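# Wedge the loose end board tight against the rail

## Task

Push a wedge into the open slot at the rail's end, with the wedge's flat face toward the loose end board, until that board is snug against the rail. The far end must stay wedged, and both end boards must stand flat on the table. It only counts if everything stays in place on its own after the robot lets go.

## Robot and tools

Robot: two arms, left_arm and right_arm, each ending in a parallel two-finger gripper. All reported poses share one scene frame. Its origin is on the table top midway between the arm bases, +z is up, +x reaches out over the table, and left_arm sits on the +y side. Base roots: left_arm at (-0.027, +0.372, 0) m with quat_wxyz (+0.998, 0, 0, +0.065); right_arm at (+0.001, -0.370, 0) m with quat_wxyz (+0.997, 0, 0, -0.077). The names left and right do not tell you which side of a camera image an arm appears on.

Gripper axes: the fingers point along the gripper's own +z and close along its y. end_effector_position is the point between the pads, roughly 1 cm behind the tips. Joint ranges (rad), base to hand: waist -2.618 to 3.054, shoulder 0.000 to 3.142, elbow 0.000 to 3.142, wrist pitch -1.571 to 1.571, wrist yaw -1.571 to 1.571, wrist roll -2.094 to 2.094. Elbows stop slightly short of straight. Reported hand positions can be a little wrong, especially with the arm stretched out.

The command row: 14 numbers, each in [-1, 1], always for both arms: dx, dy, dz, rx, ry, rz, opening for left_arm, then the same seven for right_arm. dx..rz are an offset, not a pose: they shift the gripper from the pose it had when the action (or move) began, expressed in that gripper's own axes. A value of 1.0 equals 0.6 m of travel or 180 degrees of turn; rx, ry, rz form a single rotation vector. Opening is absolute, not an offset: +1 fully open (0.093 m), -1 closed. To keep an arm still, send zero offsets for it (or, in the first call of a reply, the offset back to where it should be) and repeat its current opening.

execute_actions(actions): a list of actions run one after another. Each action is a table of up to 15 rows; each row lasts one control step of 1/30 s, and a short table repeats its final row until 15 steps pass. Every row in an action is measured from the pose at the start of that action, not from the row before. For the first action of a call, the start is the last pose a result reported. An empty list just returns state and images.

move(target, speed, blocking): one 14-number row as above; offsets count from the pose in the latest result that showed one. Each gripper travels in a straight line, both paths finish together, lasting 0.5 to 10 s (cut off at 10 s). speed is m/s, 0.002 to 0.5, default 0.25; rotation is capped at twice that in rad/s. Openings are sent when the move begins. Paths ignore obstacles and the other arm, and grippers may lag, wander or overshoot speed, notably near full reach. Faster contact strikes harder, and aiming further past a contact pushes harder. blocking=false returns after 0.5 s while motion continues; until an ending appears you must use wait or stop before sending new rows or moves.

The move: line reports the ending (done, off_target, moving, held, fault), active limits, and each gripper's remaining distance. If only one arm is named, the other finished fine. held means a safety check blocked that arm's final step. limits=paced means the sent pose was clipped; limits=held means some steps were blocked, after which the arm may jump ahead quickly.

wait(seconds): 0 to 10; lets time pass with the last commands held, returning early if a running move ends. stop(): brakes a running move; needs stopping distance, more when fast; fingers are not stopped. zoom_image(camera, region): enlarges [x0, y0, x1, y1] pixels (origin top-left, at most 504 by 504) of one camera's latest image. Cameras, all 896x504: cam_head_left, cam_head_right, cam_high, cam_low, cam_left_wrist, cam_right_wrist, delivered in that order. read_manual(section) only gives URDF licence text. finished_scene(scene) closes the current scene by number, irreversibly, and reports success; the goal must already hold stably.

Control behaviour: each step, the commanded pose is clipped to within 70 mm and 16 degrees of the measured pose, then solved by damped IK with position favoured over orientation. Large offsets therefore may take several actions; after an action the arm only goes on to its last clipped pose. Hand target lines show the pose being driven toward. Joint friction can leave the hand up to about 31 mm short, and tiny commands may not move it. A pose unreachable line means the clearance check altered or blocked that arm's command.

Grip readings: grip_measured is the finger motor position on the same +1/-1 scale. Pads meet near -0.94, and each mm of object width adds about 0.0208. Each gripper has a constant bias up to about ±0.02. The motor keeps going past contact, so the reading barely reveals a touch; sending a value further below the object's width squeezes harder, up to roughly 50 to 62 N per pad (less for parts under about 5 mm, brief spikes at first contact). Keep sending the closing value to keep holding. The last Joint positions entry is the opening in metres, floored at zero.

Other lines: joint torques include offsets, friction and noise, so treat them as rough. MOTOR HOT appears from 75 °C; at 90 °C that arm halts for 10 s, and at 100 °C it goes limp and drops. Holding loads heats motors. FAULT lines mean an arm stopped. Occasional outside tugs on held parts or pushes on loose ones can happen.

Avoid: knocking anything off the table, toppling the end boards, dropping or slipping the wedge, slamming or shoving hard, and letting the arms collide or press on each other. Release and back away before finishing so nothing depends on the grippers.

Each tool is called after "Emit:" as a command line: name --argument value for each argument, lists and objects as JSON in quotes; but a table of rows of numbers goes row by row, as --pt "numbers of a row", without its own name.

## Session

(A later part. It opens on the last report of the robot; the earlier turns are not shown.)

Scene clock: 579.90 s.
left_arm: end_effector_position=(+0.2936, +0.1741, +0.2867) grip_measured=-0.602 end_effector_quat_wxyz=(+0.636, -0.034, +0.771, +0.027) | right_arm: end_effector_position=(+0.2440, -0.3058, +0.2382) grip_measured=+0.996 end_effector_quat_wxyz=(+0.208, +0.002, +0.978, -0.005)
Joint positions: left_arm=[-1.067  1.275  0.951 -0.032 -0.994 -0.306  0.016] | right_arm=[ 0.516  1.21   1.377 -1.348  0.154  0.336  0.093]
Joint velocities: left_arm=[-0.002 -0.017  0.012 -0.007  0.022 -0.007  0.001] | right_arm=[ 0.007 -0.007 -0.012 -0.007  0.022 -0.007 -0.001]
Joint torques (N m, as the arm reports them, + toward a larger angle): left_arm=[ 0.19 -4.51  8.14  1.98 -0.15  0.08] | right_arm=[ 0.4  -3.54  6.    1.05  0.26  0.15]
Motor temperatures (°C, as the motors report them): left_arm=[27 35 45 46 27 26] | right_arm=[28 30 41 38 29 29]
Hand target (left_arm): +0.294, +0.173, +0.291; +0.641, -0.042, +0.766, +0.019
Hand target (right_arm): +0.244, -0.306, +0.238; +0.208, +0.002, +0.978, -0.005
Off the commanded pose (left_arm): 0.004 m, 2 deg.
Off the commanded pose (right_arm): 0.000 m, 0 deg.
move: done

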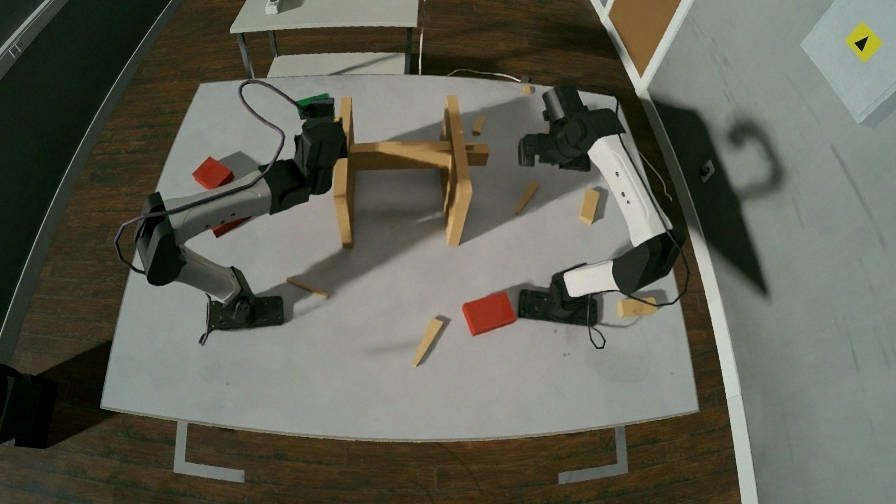

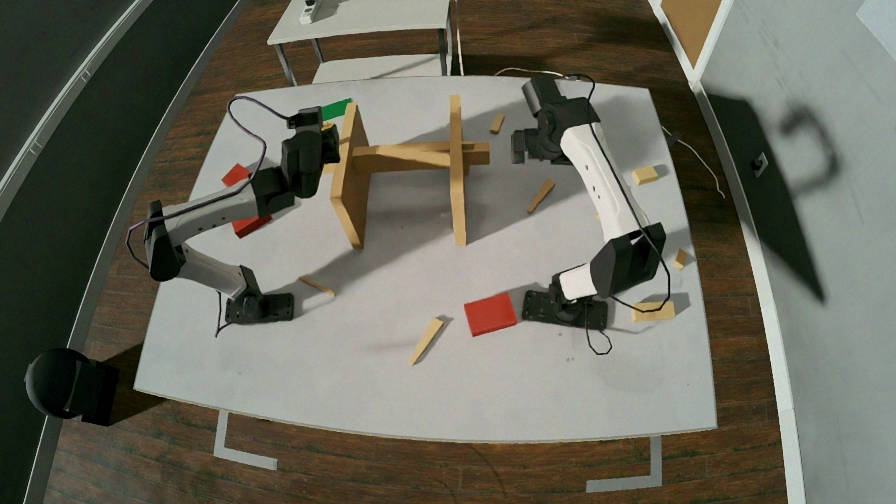

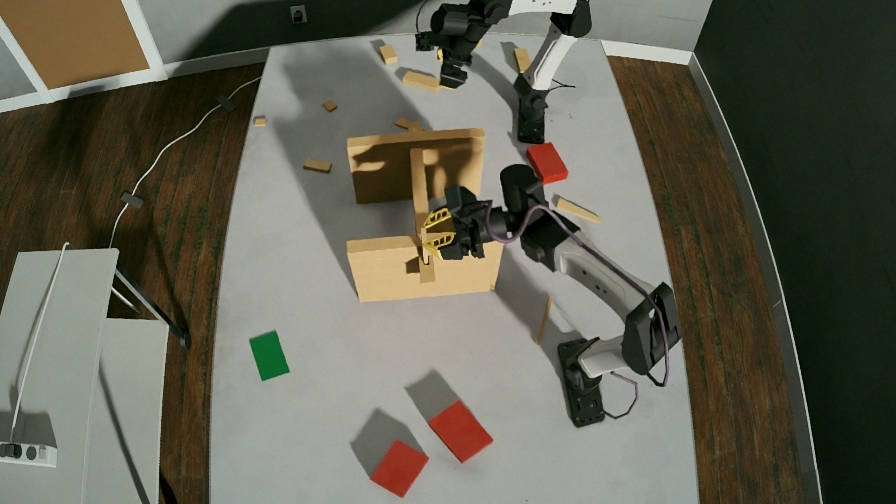

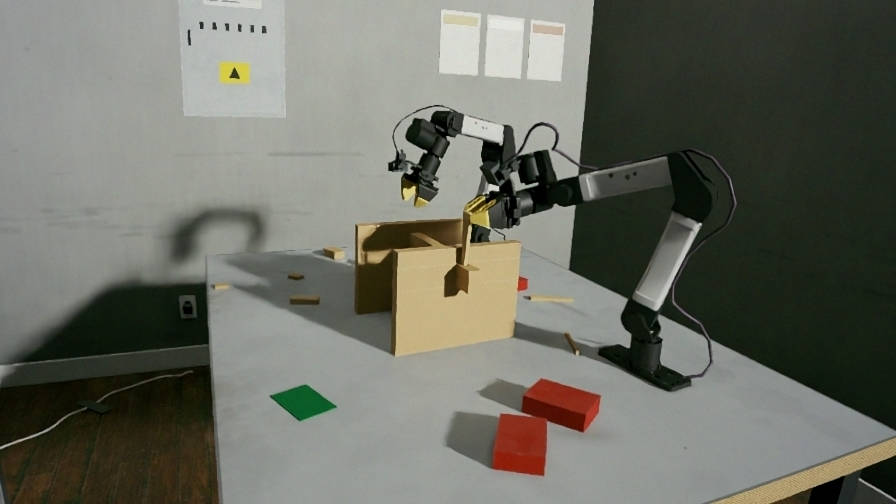

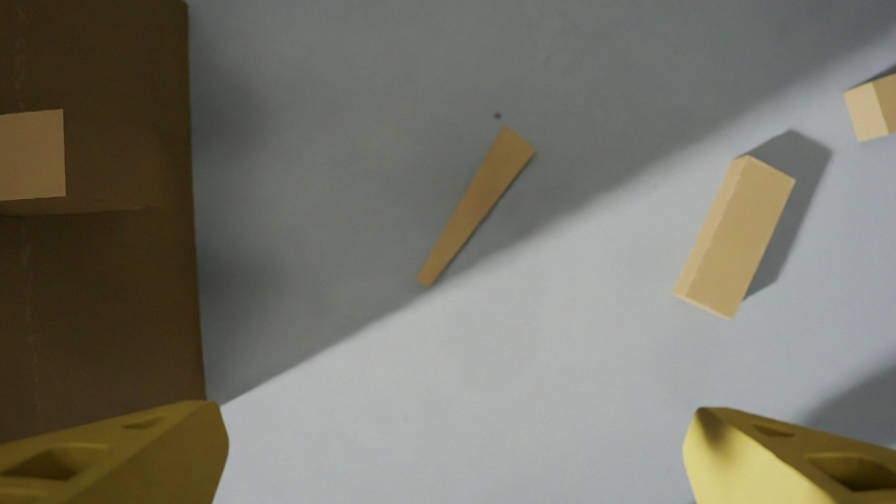

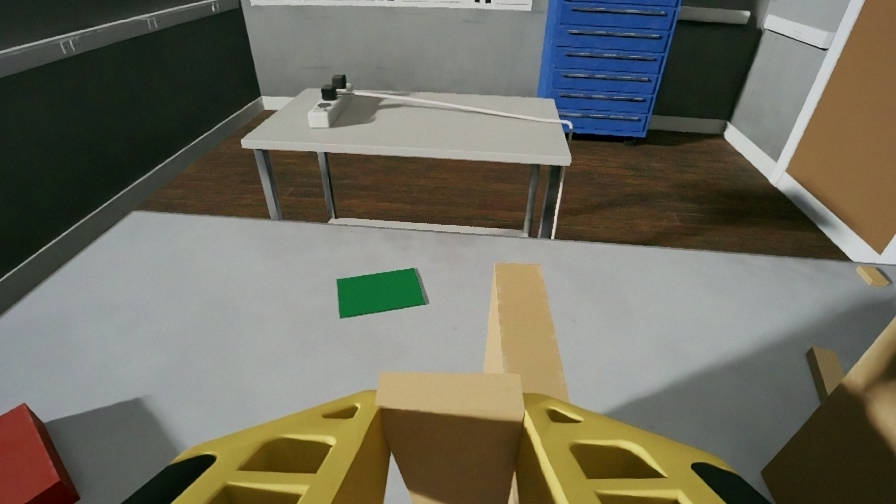

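Emit:
move --target '[0.0, 0.0, 0.0, 0.0, 0.0, -0.0139, -0.65, 0, 0, 0, 0, 0, 0, 1]' --speed 0.01

Emit:
zoom_image --camera "cam_high" --region '[410, 240, 445, 275]'

Emit:
zoom_image --camera "cam_low" --region '[445, 240, 490, 280]'

Scene clock: 594.40 s.
left_arm: end_effector_position=(+0.2936, +0.1740, +0.2869) grip_measured=-0.602 end_effector_quat_wxyz=(+0.636, -0.048, +0.770, +0.015) | right_arm: end_effector_position=(+0.2440, -0.3058, +0.2382) grip_measured=+0.996 end_effector_quat_wxyz=(+0.208, +0.002, +0.978, -0.005)
Joint positions: left_arm=[-1.067  1.275  0.951 -0.032 -0.994 -0.341  0.016] | right_arm=[ 0.516  1.21   1.377 -1.348  0.154  0.336  0.093]
Joint velocities: left_arm=[-0.022  0.002 -0.012  0.022 -0.007 -0.022  0.   ] | right_arm=[-0.017 -0.002 -0.012 -0.037 -0.007 -0.081 -0.001]
Joint torques (N m, as the arm reports them, + toward a larger angle): left_arm=[ 0.21 -4.51  8.11  1.73 -0.14  0.02] | right_arm=[ 0.41 -3.54  6.01  1.04  0.27  0.15]
Motor temperatures (°C, as the motors report them): left_arm=[26 35 45 46 27 26] | right_arm=[28 30 41 38 29 29]
Hand target (left_arm): +0.294, +0.174, +0.287; +0.636, -0.051, +0.770, +0.013
Hand target (right_arm): +0.244, -0.306, +0.238; +0.208, +0.002, +0.978, -0.005
Off the commanded pose (left_arm): 0.000 m, 0 deg.
Off the commanded pose (right_arm): 0.000 m, 0 deg.
move: done

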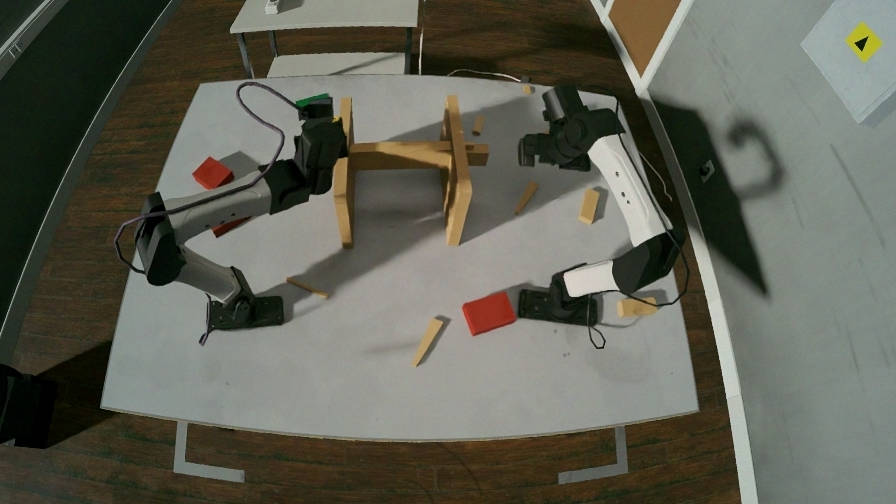

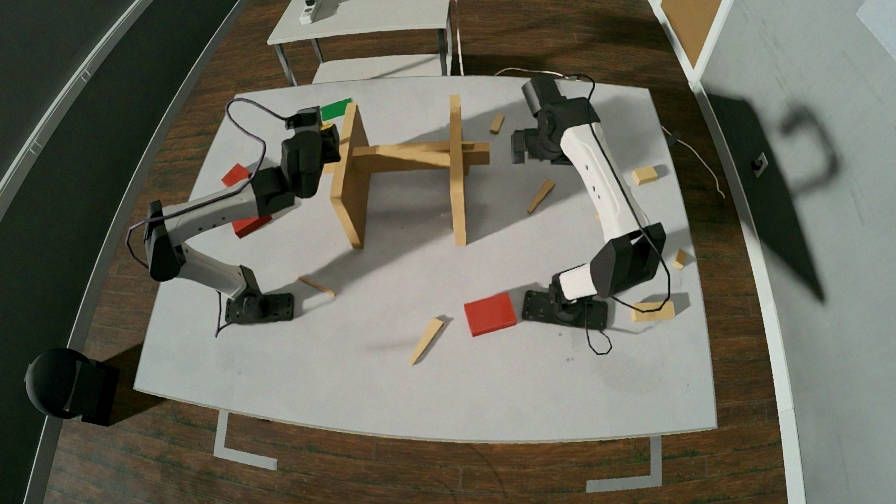

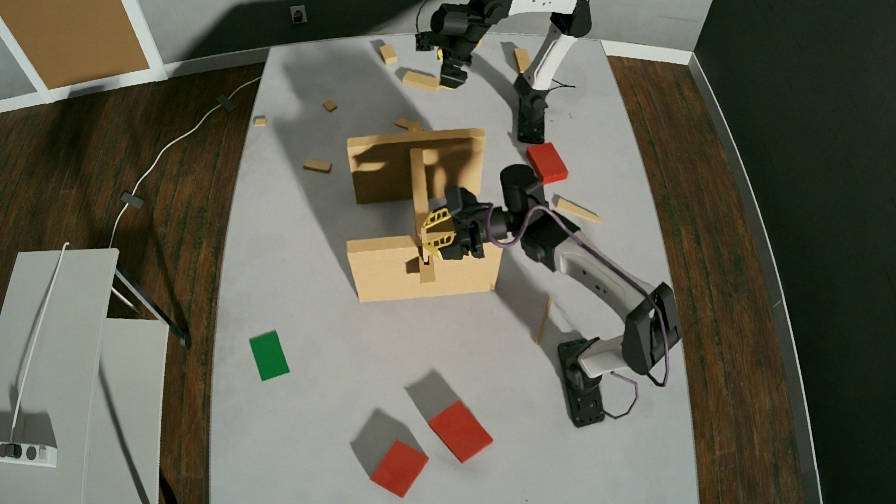

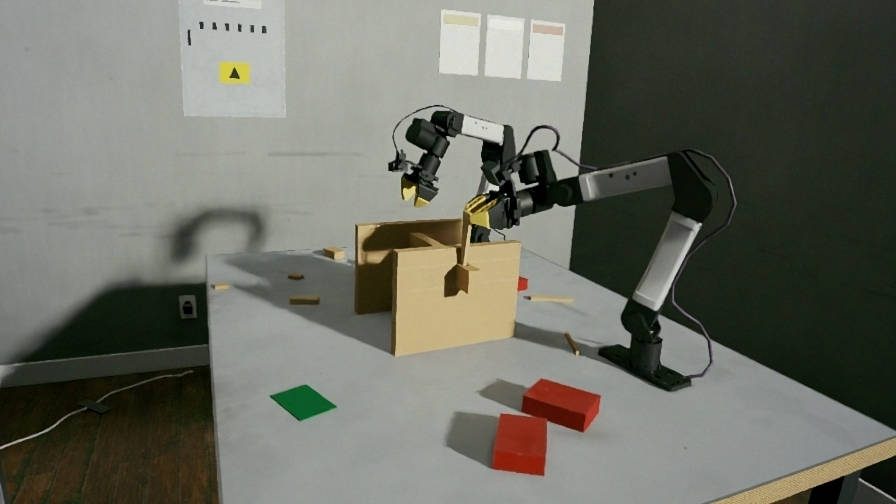

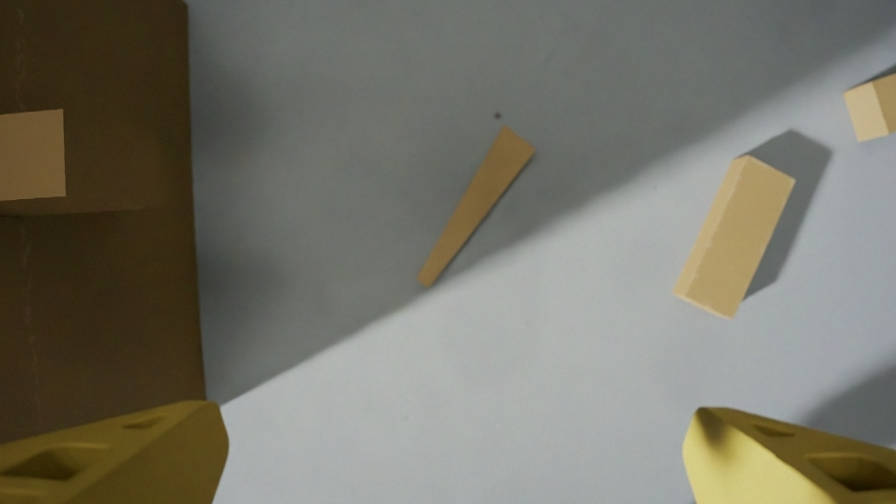

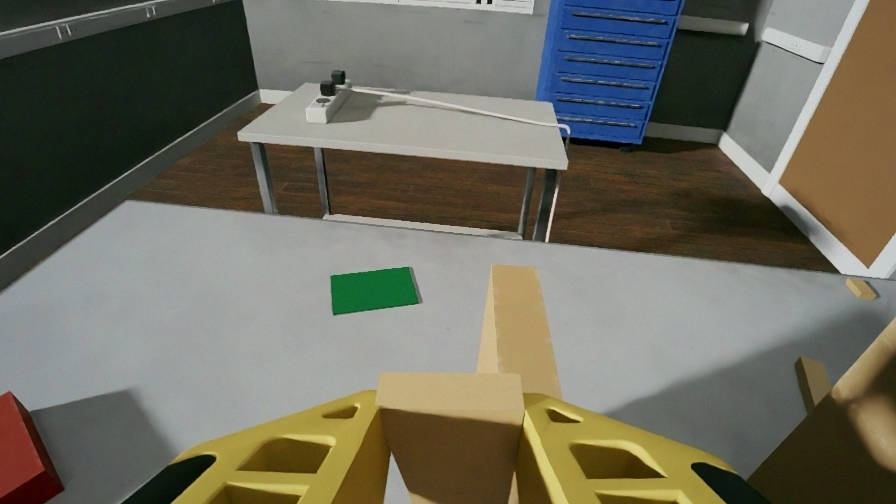

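Region (410, 240, 445, 275) of cam_high's 896x504 image, scaled by 14.400, with more detail than that image has.

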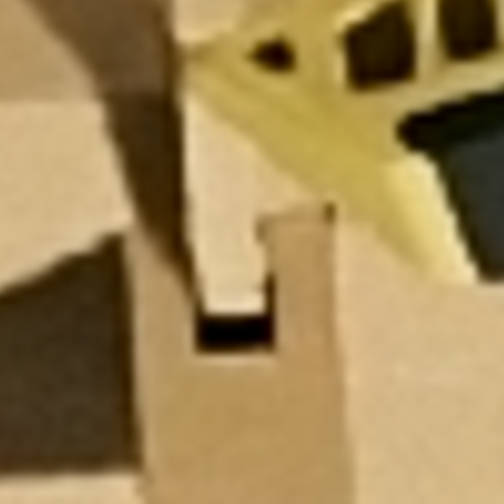

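Region (445, 240, 490, 280) of cam_low's 896x504 image, scaled by 11.200, with more detail than that image has.

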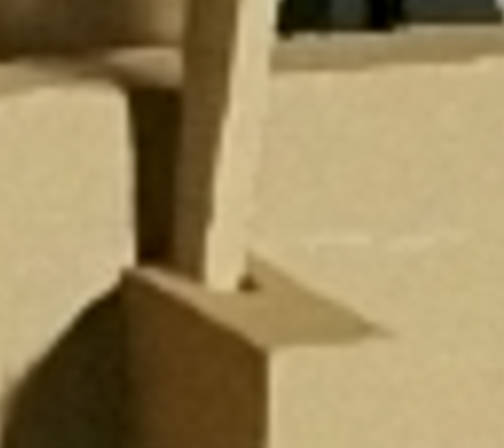

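Emit:
move --target '[0.0224, -0.0004, 0.0052, 0.0008, -0.0028, -0.0046, -0.65, 0, 0, 0, 0, 0, 0, 1]' --speed 0.006

Emit:
zoom_image --camera "cam_high" --region '[410, 240, 445, 275]'

Emit:
zoom_image --camera "cam_low" --region '[435, 200, 505, 300]'

Scene clock: 616.10 s.
left_arm: end_effector_position=(+0.2931, +0.1747, +0.2763) grip_measured=-0.602 end_effector_quat_wxyz=(+0.638, -0.051, +0.768, +0.012) | right_arm: end_effector_position=(+0.2440, -0.3058, +0.2382) grip_measured=+0.996 end_effector_quat_wxyz=(+0.208, +0.002, +0.978, -0.005)
Joint positions: left_arm=[-1.067  1.275  0.904  0.023 -0.994 -0.342  0.016] | right_arm=[ 0.516  1.21   1.377 -1.348  0.154  0.336  0.093]
Joint velocities: left_arm=[-0.027  0.007  0.002  0.007  0.051  0.081 -0.   ] | right_arm=[ 0.002 -0.012 -0.002  0.081  0.022 -0.022 -0.001]
Joint torques (N m, as the arm reports them, + toward a larger angle): left_arm=[ 0.21 -3.76  7.28  2.   -0.14  0.08] | right_arm=[ 0.39 -3.54  6.01  1.05  0.27  0.15]
Motor temperatures (°C, as the motors report them): left_arm=[26 35 46 46 27 26] | right_arm=[28 30 41 38 29 29]
Hand target (left_arm): +0.294, +0.173, +0.273; +0.639, -0.053, +0.767, +0.010
Hand target (right_arm): +0.244, -0.306, +0.238; +0.208, +0.002, +0.978, -0.005
Off the commanded pose (left_arm): 0.004 m, 0 deg.
Off the commanded pose (right_arm): 0.000 m, 0 deg.
move: done

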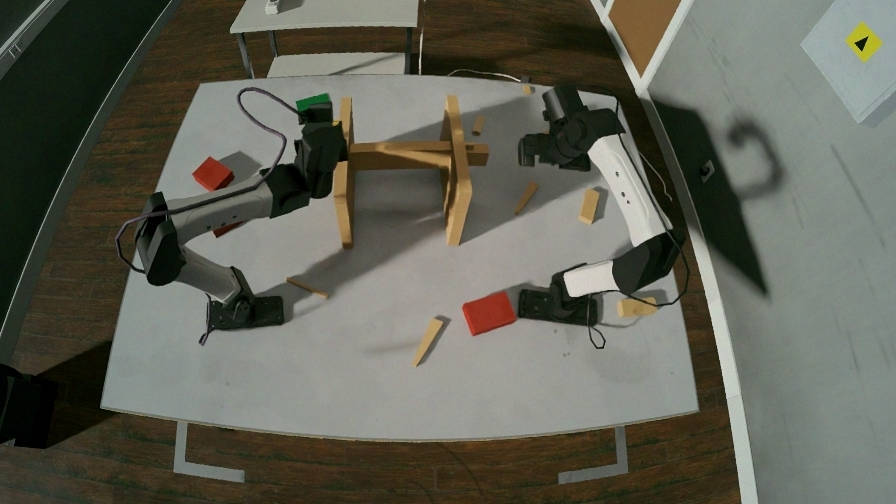

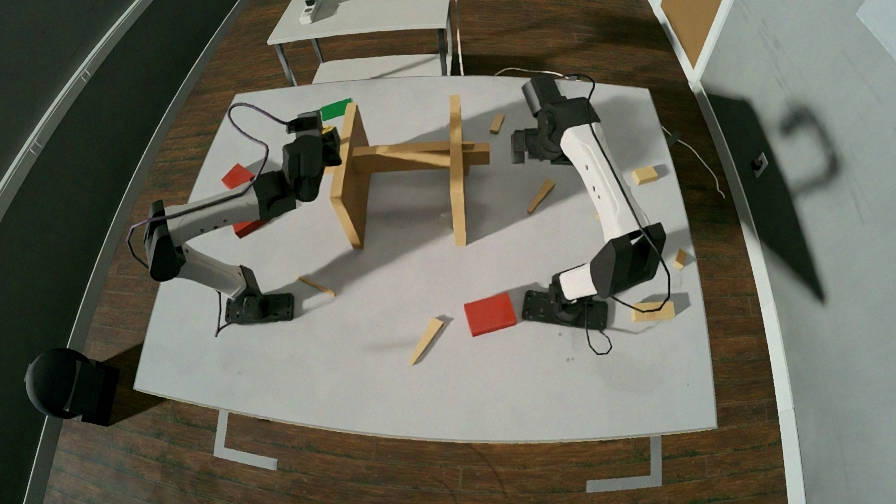

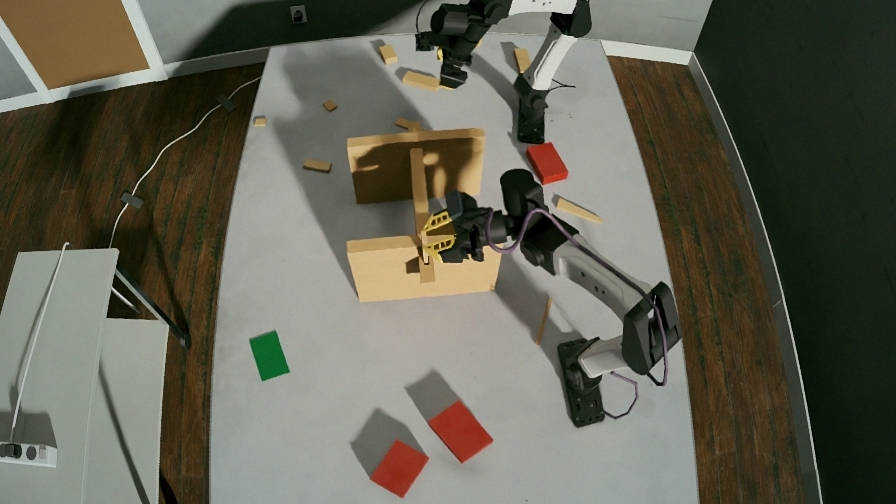

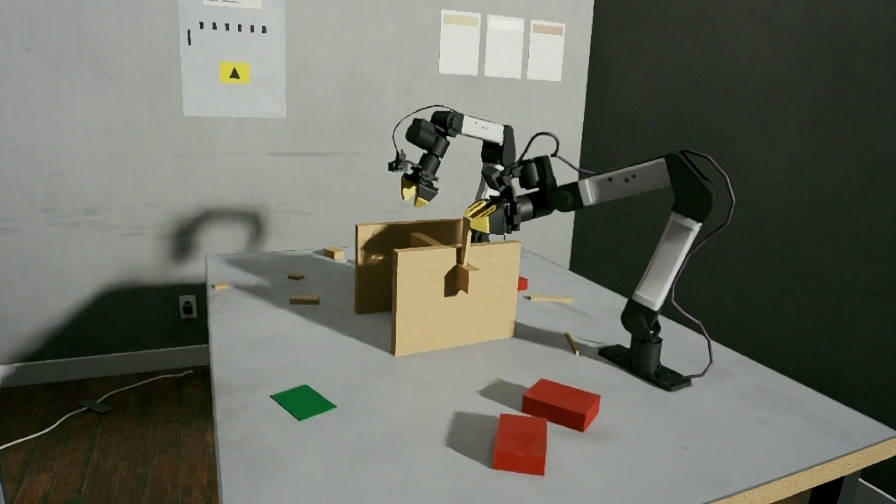

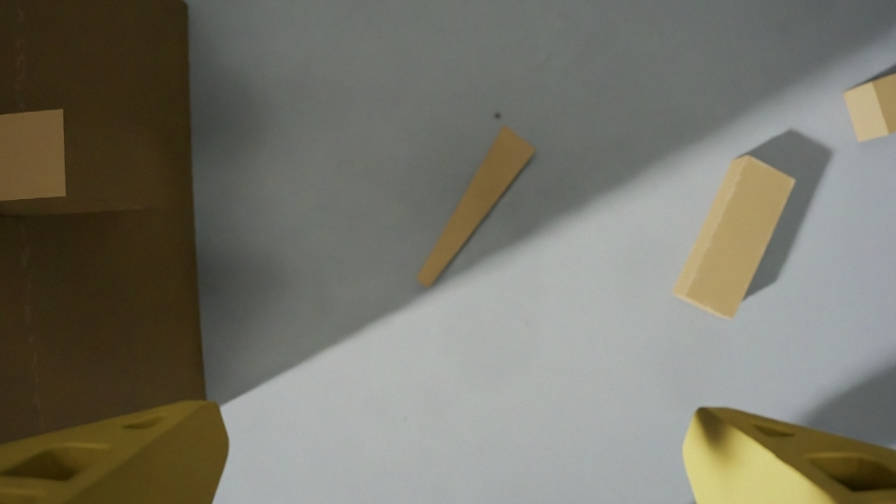

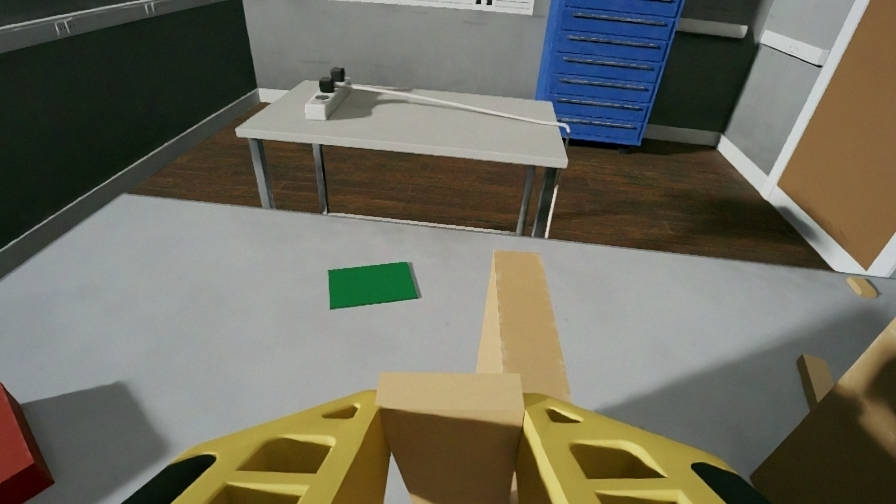

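Region (410, 240, 445, 275) of cam_high's 896x504 image, scaled by 14.400, with more detail than that image has.

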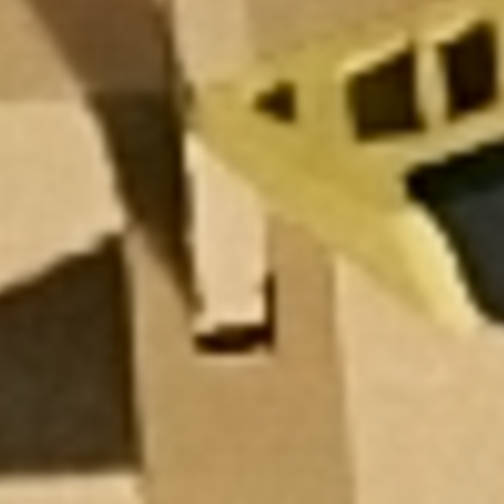

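Region (435, 200, 505, 300) of cam_low's 896x504 image, scaled by 5.040, with more detail than that image has; it fills the left 353 columns of this view, and the rest is white.

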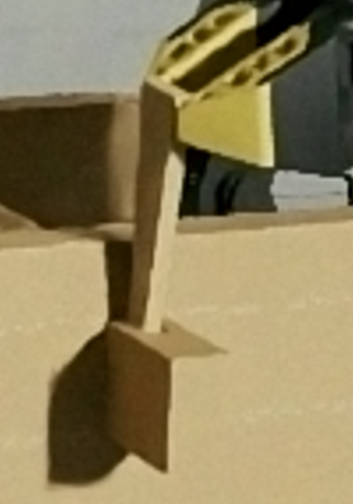

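Emit:
move --target '[0.0246, 0.0036, 0.0032, 0.0015, -0.0055, -0.0089, -0.65, 0, 0, 0, 0, 0, 0, 1]' --speed 0.006

Emit:
zoom_image --camera "cam_high" --region '[410, 240, 445, 275]'

Emit:
zoom_image --camera "cam_low" --region '[435, 200, 505, 300]'

Scene clock: 641.77 s.
left_arm: end_effector_position=(+0.2920, +0.1762, +0.2621) grip_measured=-0.602 end_effector_quat_wxyz=(+0.641, -0.055, +0.765, +0.007) | right_arm: end_effector_position=(+0.2440, -0.3058, +0.2382) grip_measured=+0.996 end_effector_quat_wxyz=(+0.208, +0.002, +0.978, -0.005)
Joint positions: left_arm=[-1.067  1.275  0.836  0.107 -0.994 -0.342  0.016] | right_arm=[ 0.516  1.21   1.377 -1.348  0.154  0.336  0.093]
Joint velocities: left_arm=[-0.027 -0.012 -0.017 -0.051  0.037 -0.037 -0.   ] | right_arm=[ 0.007  0.012  0.002  0.007  0.051 -0.037  0.001]
Joint torques (N m, as the arm reports them, + toward a larger angle): left_arm=[ 0.09 -4.38  7.07  2.04 -0.15  0.1 ] | right_arm=[ 0.41 -3.55  6.    1.04  0.27  0.15]
Motor temperatures (°C, as the motors report them): left_arm=[26 35 45 47 27 26] | right_arm=[28 30 41 38 29 29]
Hand target (left_arm): +0.292, +0.176, +0.261; +0.644, -0.060, +0.762, +0.002
Hand target (right_arm): +0.244, -0.306, +0.238; +0.208, +0.002, +0.978, -0.005
Off the commanded pose (left_arm): 0.001 m, 1 deg.
Off the commanded pose (right_arm): 0.000 m, 0 deg.
move: done

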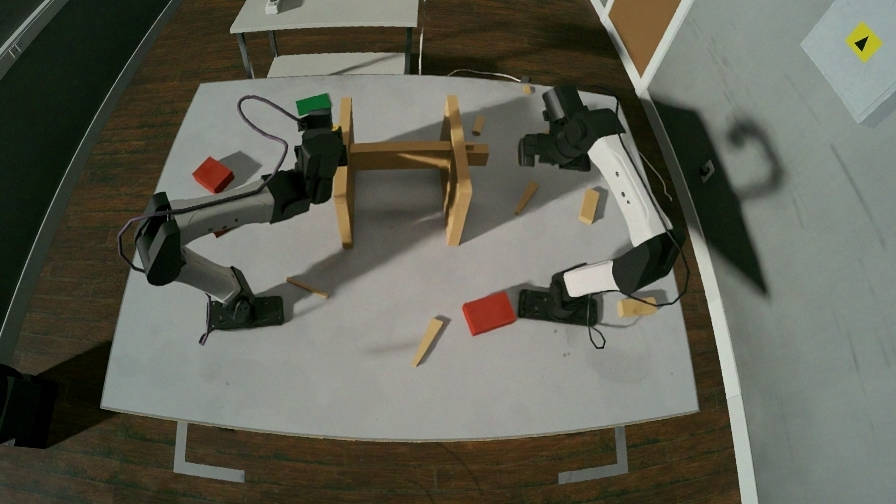

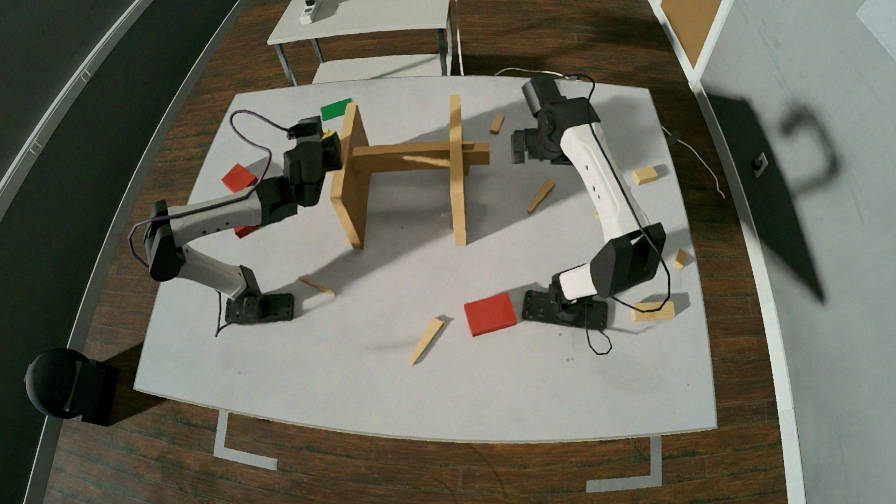

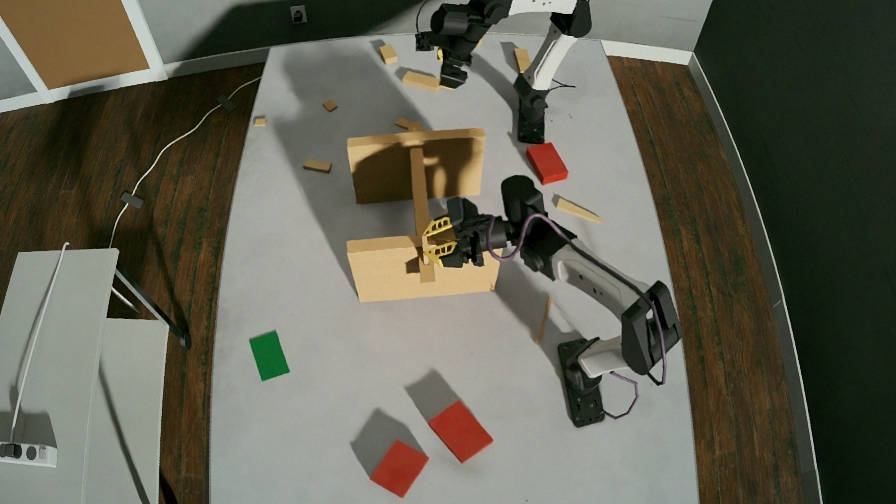

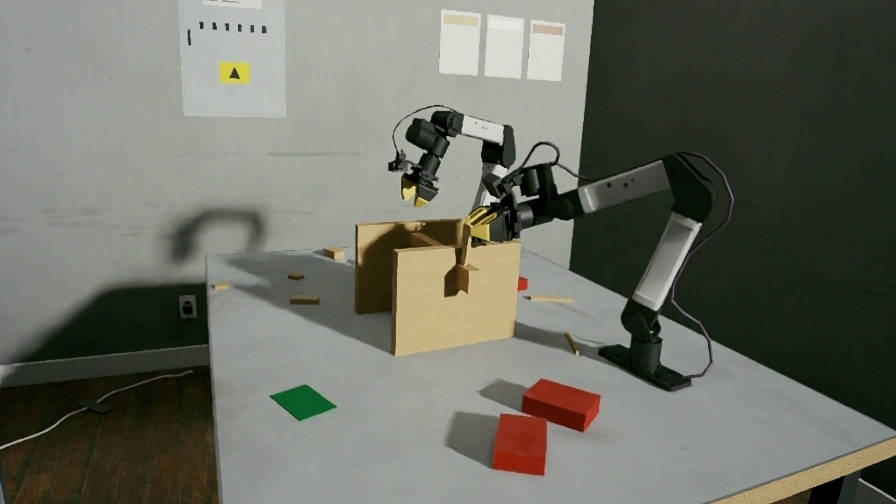

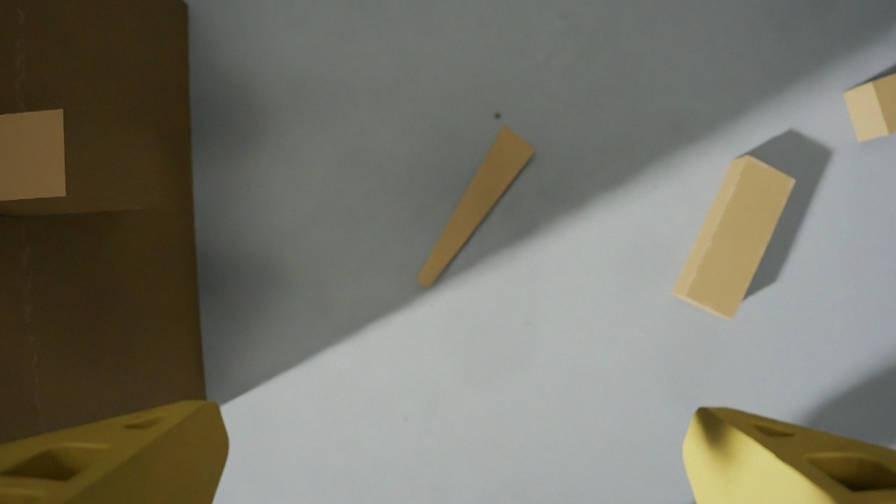

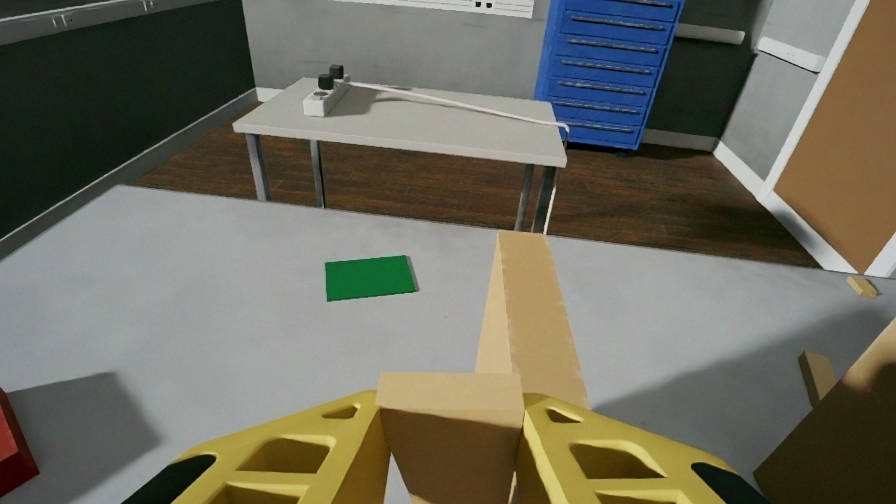

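Region (410, 240, 445, 275) of cam_high's 896x504 image, scaled by 14.400, with more detail than that image has.

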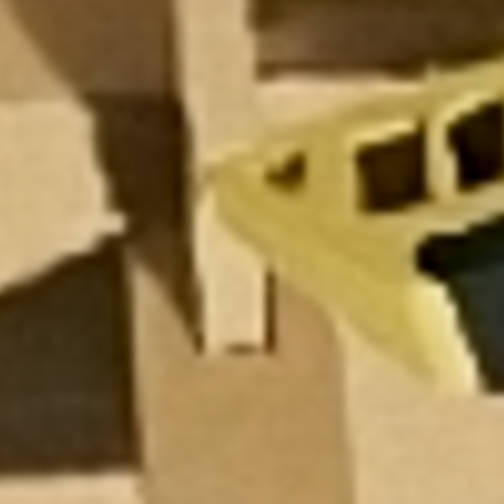

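Region (435, 200, 505, 300) of cam_low's 896x504 image, scaled by 5.040, with more detail than that image has; it fills the left 353 columns of this view, and the rest is white.

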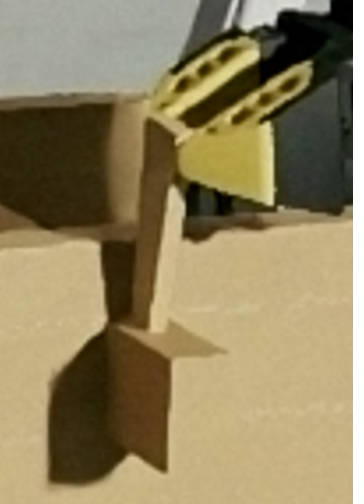

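Emit:
execute_actions --actions '[[[0,0,0,0,0,0,-0.55,0,0,0,0,0,0,1],[0,0,0,0,0,0,-0.52,0,0,0,0,0,0,1],[0,0,0,0,0,0,-0.49,0,0,0,0,0,0,1],[0,0,0,0,0,0,-0.46,0,0,0,0,0,0,1],[0,0,0,0,0,0,-0.44,0,0,0,0,0,0,1],[0,0,0,0,0,0,-0.42,0,0,0,0,0,0,1],[0,0,0,0,0,0,-0.40,0,0,0,0,0,0,1],[0,0,0,0,0,0,-0.38,0,0,0,0,0,0,1],[0,0,0,0,0,0,-0.36,0,0,0,0,0,0,1],[0,0,0,0,0,0,-0.34,0,0,0,0,0,0,1],[0,0,0,0,0,0,-0.32,0,0,0,0,0,0,1],[0,0,0,0,0,0,-0.30,0,0,0,0,0,0,1],[0,0,0,0,0,0,-0.28,0,0,0,0,0,0,1],[0,0,0,0,0,0,-0.26,0,0,0,0,0,0,1],[0,0,0,0,0,0,-0.25,0,0,0,0,0,0,1]],[[0,0,0,0,0,0,-0.25,0,0,0,0,0,0,1]]]'

Emit:
zoom_image --camera "cam_high" --region '[400, 220, 460, 290]'

Emit:
zoom_image --camera "cam_low" --region '[435, 200, 505, 300]'

Scene clock: 679.37 s.
left_arm: end_effector_position=(+0.2920, +0.1762, +0.2621) grip_measured=-0.252 end_effector_quat_wxyz=(+0.641, -0.055, +0.765, +0.007) | right_arm: end_effector_position=(+0.2440, -0.3058, +0.2382) grip_measured=+0.996 end_effector_quat_wxyz=(+0.208, +0.002, +0.978, -0.005)
Joint positions: left_arm=[-1.067  1.275  0.836  0.107 -0.994 -0.342  0.033] | right_arm=[ 0.516  1.21   1.377 -1.348  0.154  0.336  0.093]
Joint velocities: left_arm=[-0.007 -0.007 -0.007  0.007 -0.007 -0.037  0.001] | right_arm=[ 0.007 -0.007 -0.002  0.007 -0.007  0.066 -0.002]
Joint torques (N m, as the arm reports them, + toward a larger angle): left_arm=[ 0.12 -4.49  8.13  1.73 -0.13  0.1 ] | right_arm=[ 0.4  -3.52  6.    1.05  0.27  0.14]
Motor temperatures (°C, as the motors report them): left_arm=[26 35 45 48 27 26] | right_arm=[28 30 41 38 29 29]
Hand target (left_arm): +0.292, +0.176, +0.262; +0.641, -0.055, +0.765, +0.007
Hand target (right_arm): +0.244, -0.306, +0.238; +0.208, +0.002, +0.978, -0.005
Off the commanded pose (left_arm): 0.000 m, 0 deg.
Off the commanded pose (right_arm): 0.000 m, 0 deg.

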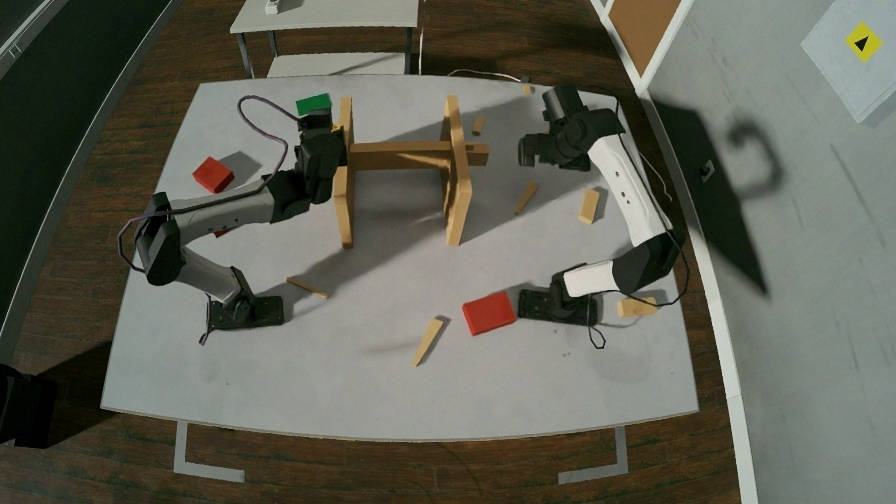

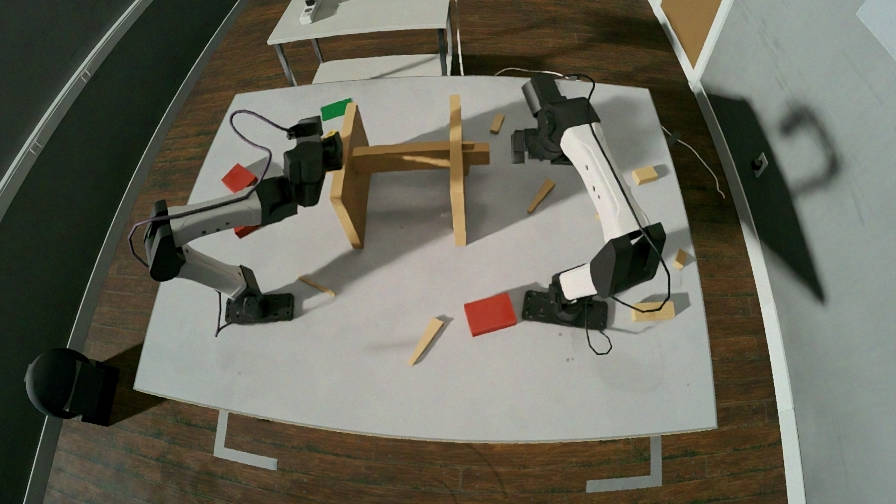

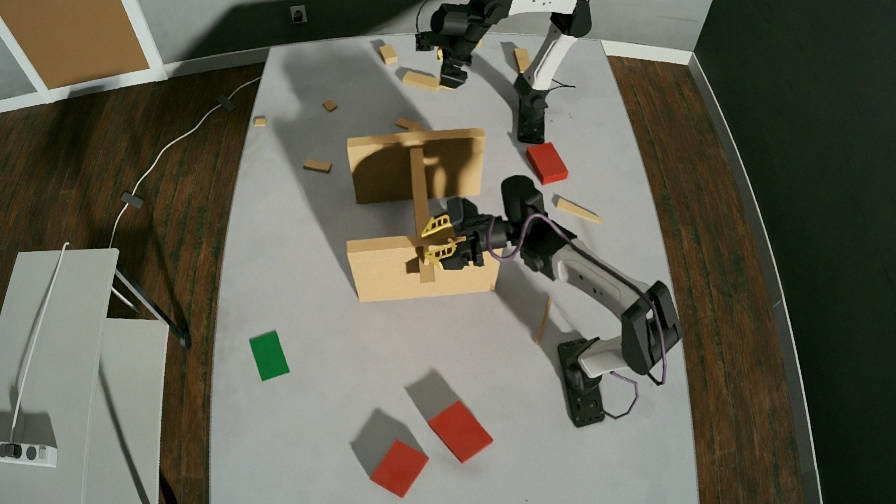

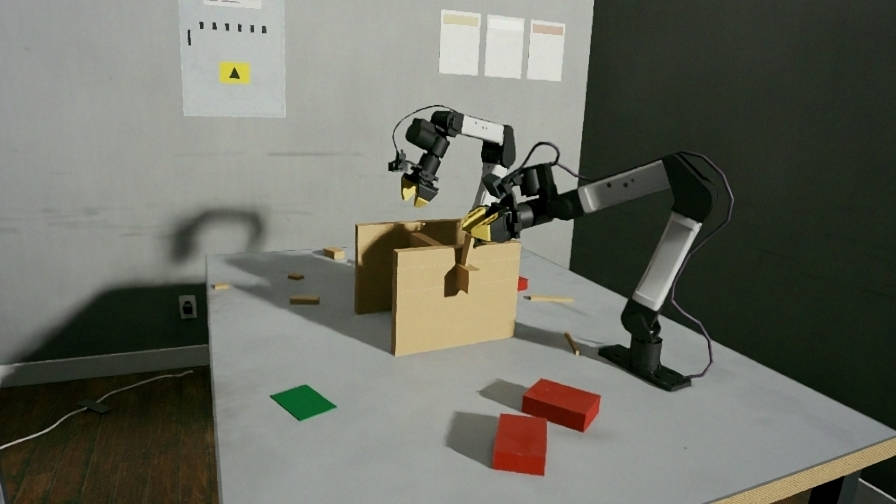

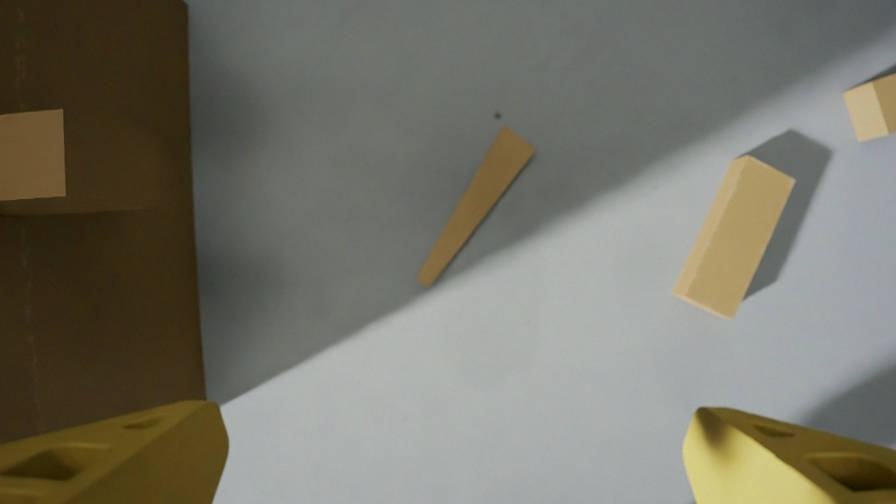

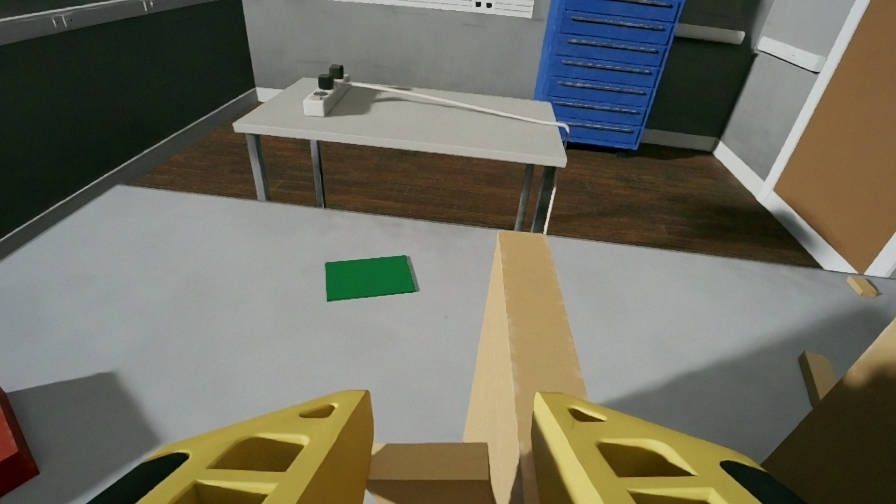

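Region (400, 220, 460, 290) of cam_high's 896x504 image, scaled by 7.200, with more detail than that image has; it fills the left 432 columns of this view, and the rest is white.

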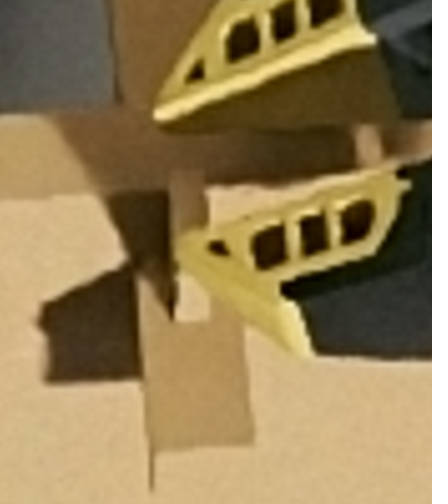

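Region (435, 200, 505, 300) of cam_low's 896x504 image, scaled by 5.040, with more detail than that image has; it fills the left 353 columns of this view, and the rest is white.

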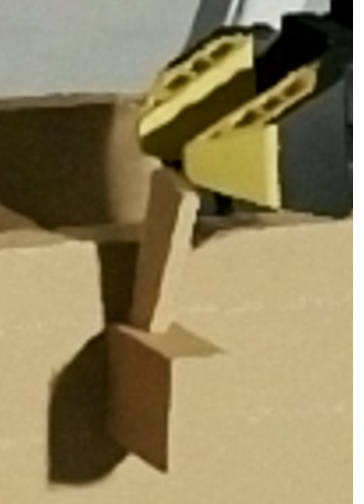

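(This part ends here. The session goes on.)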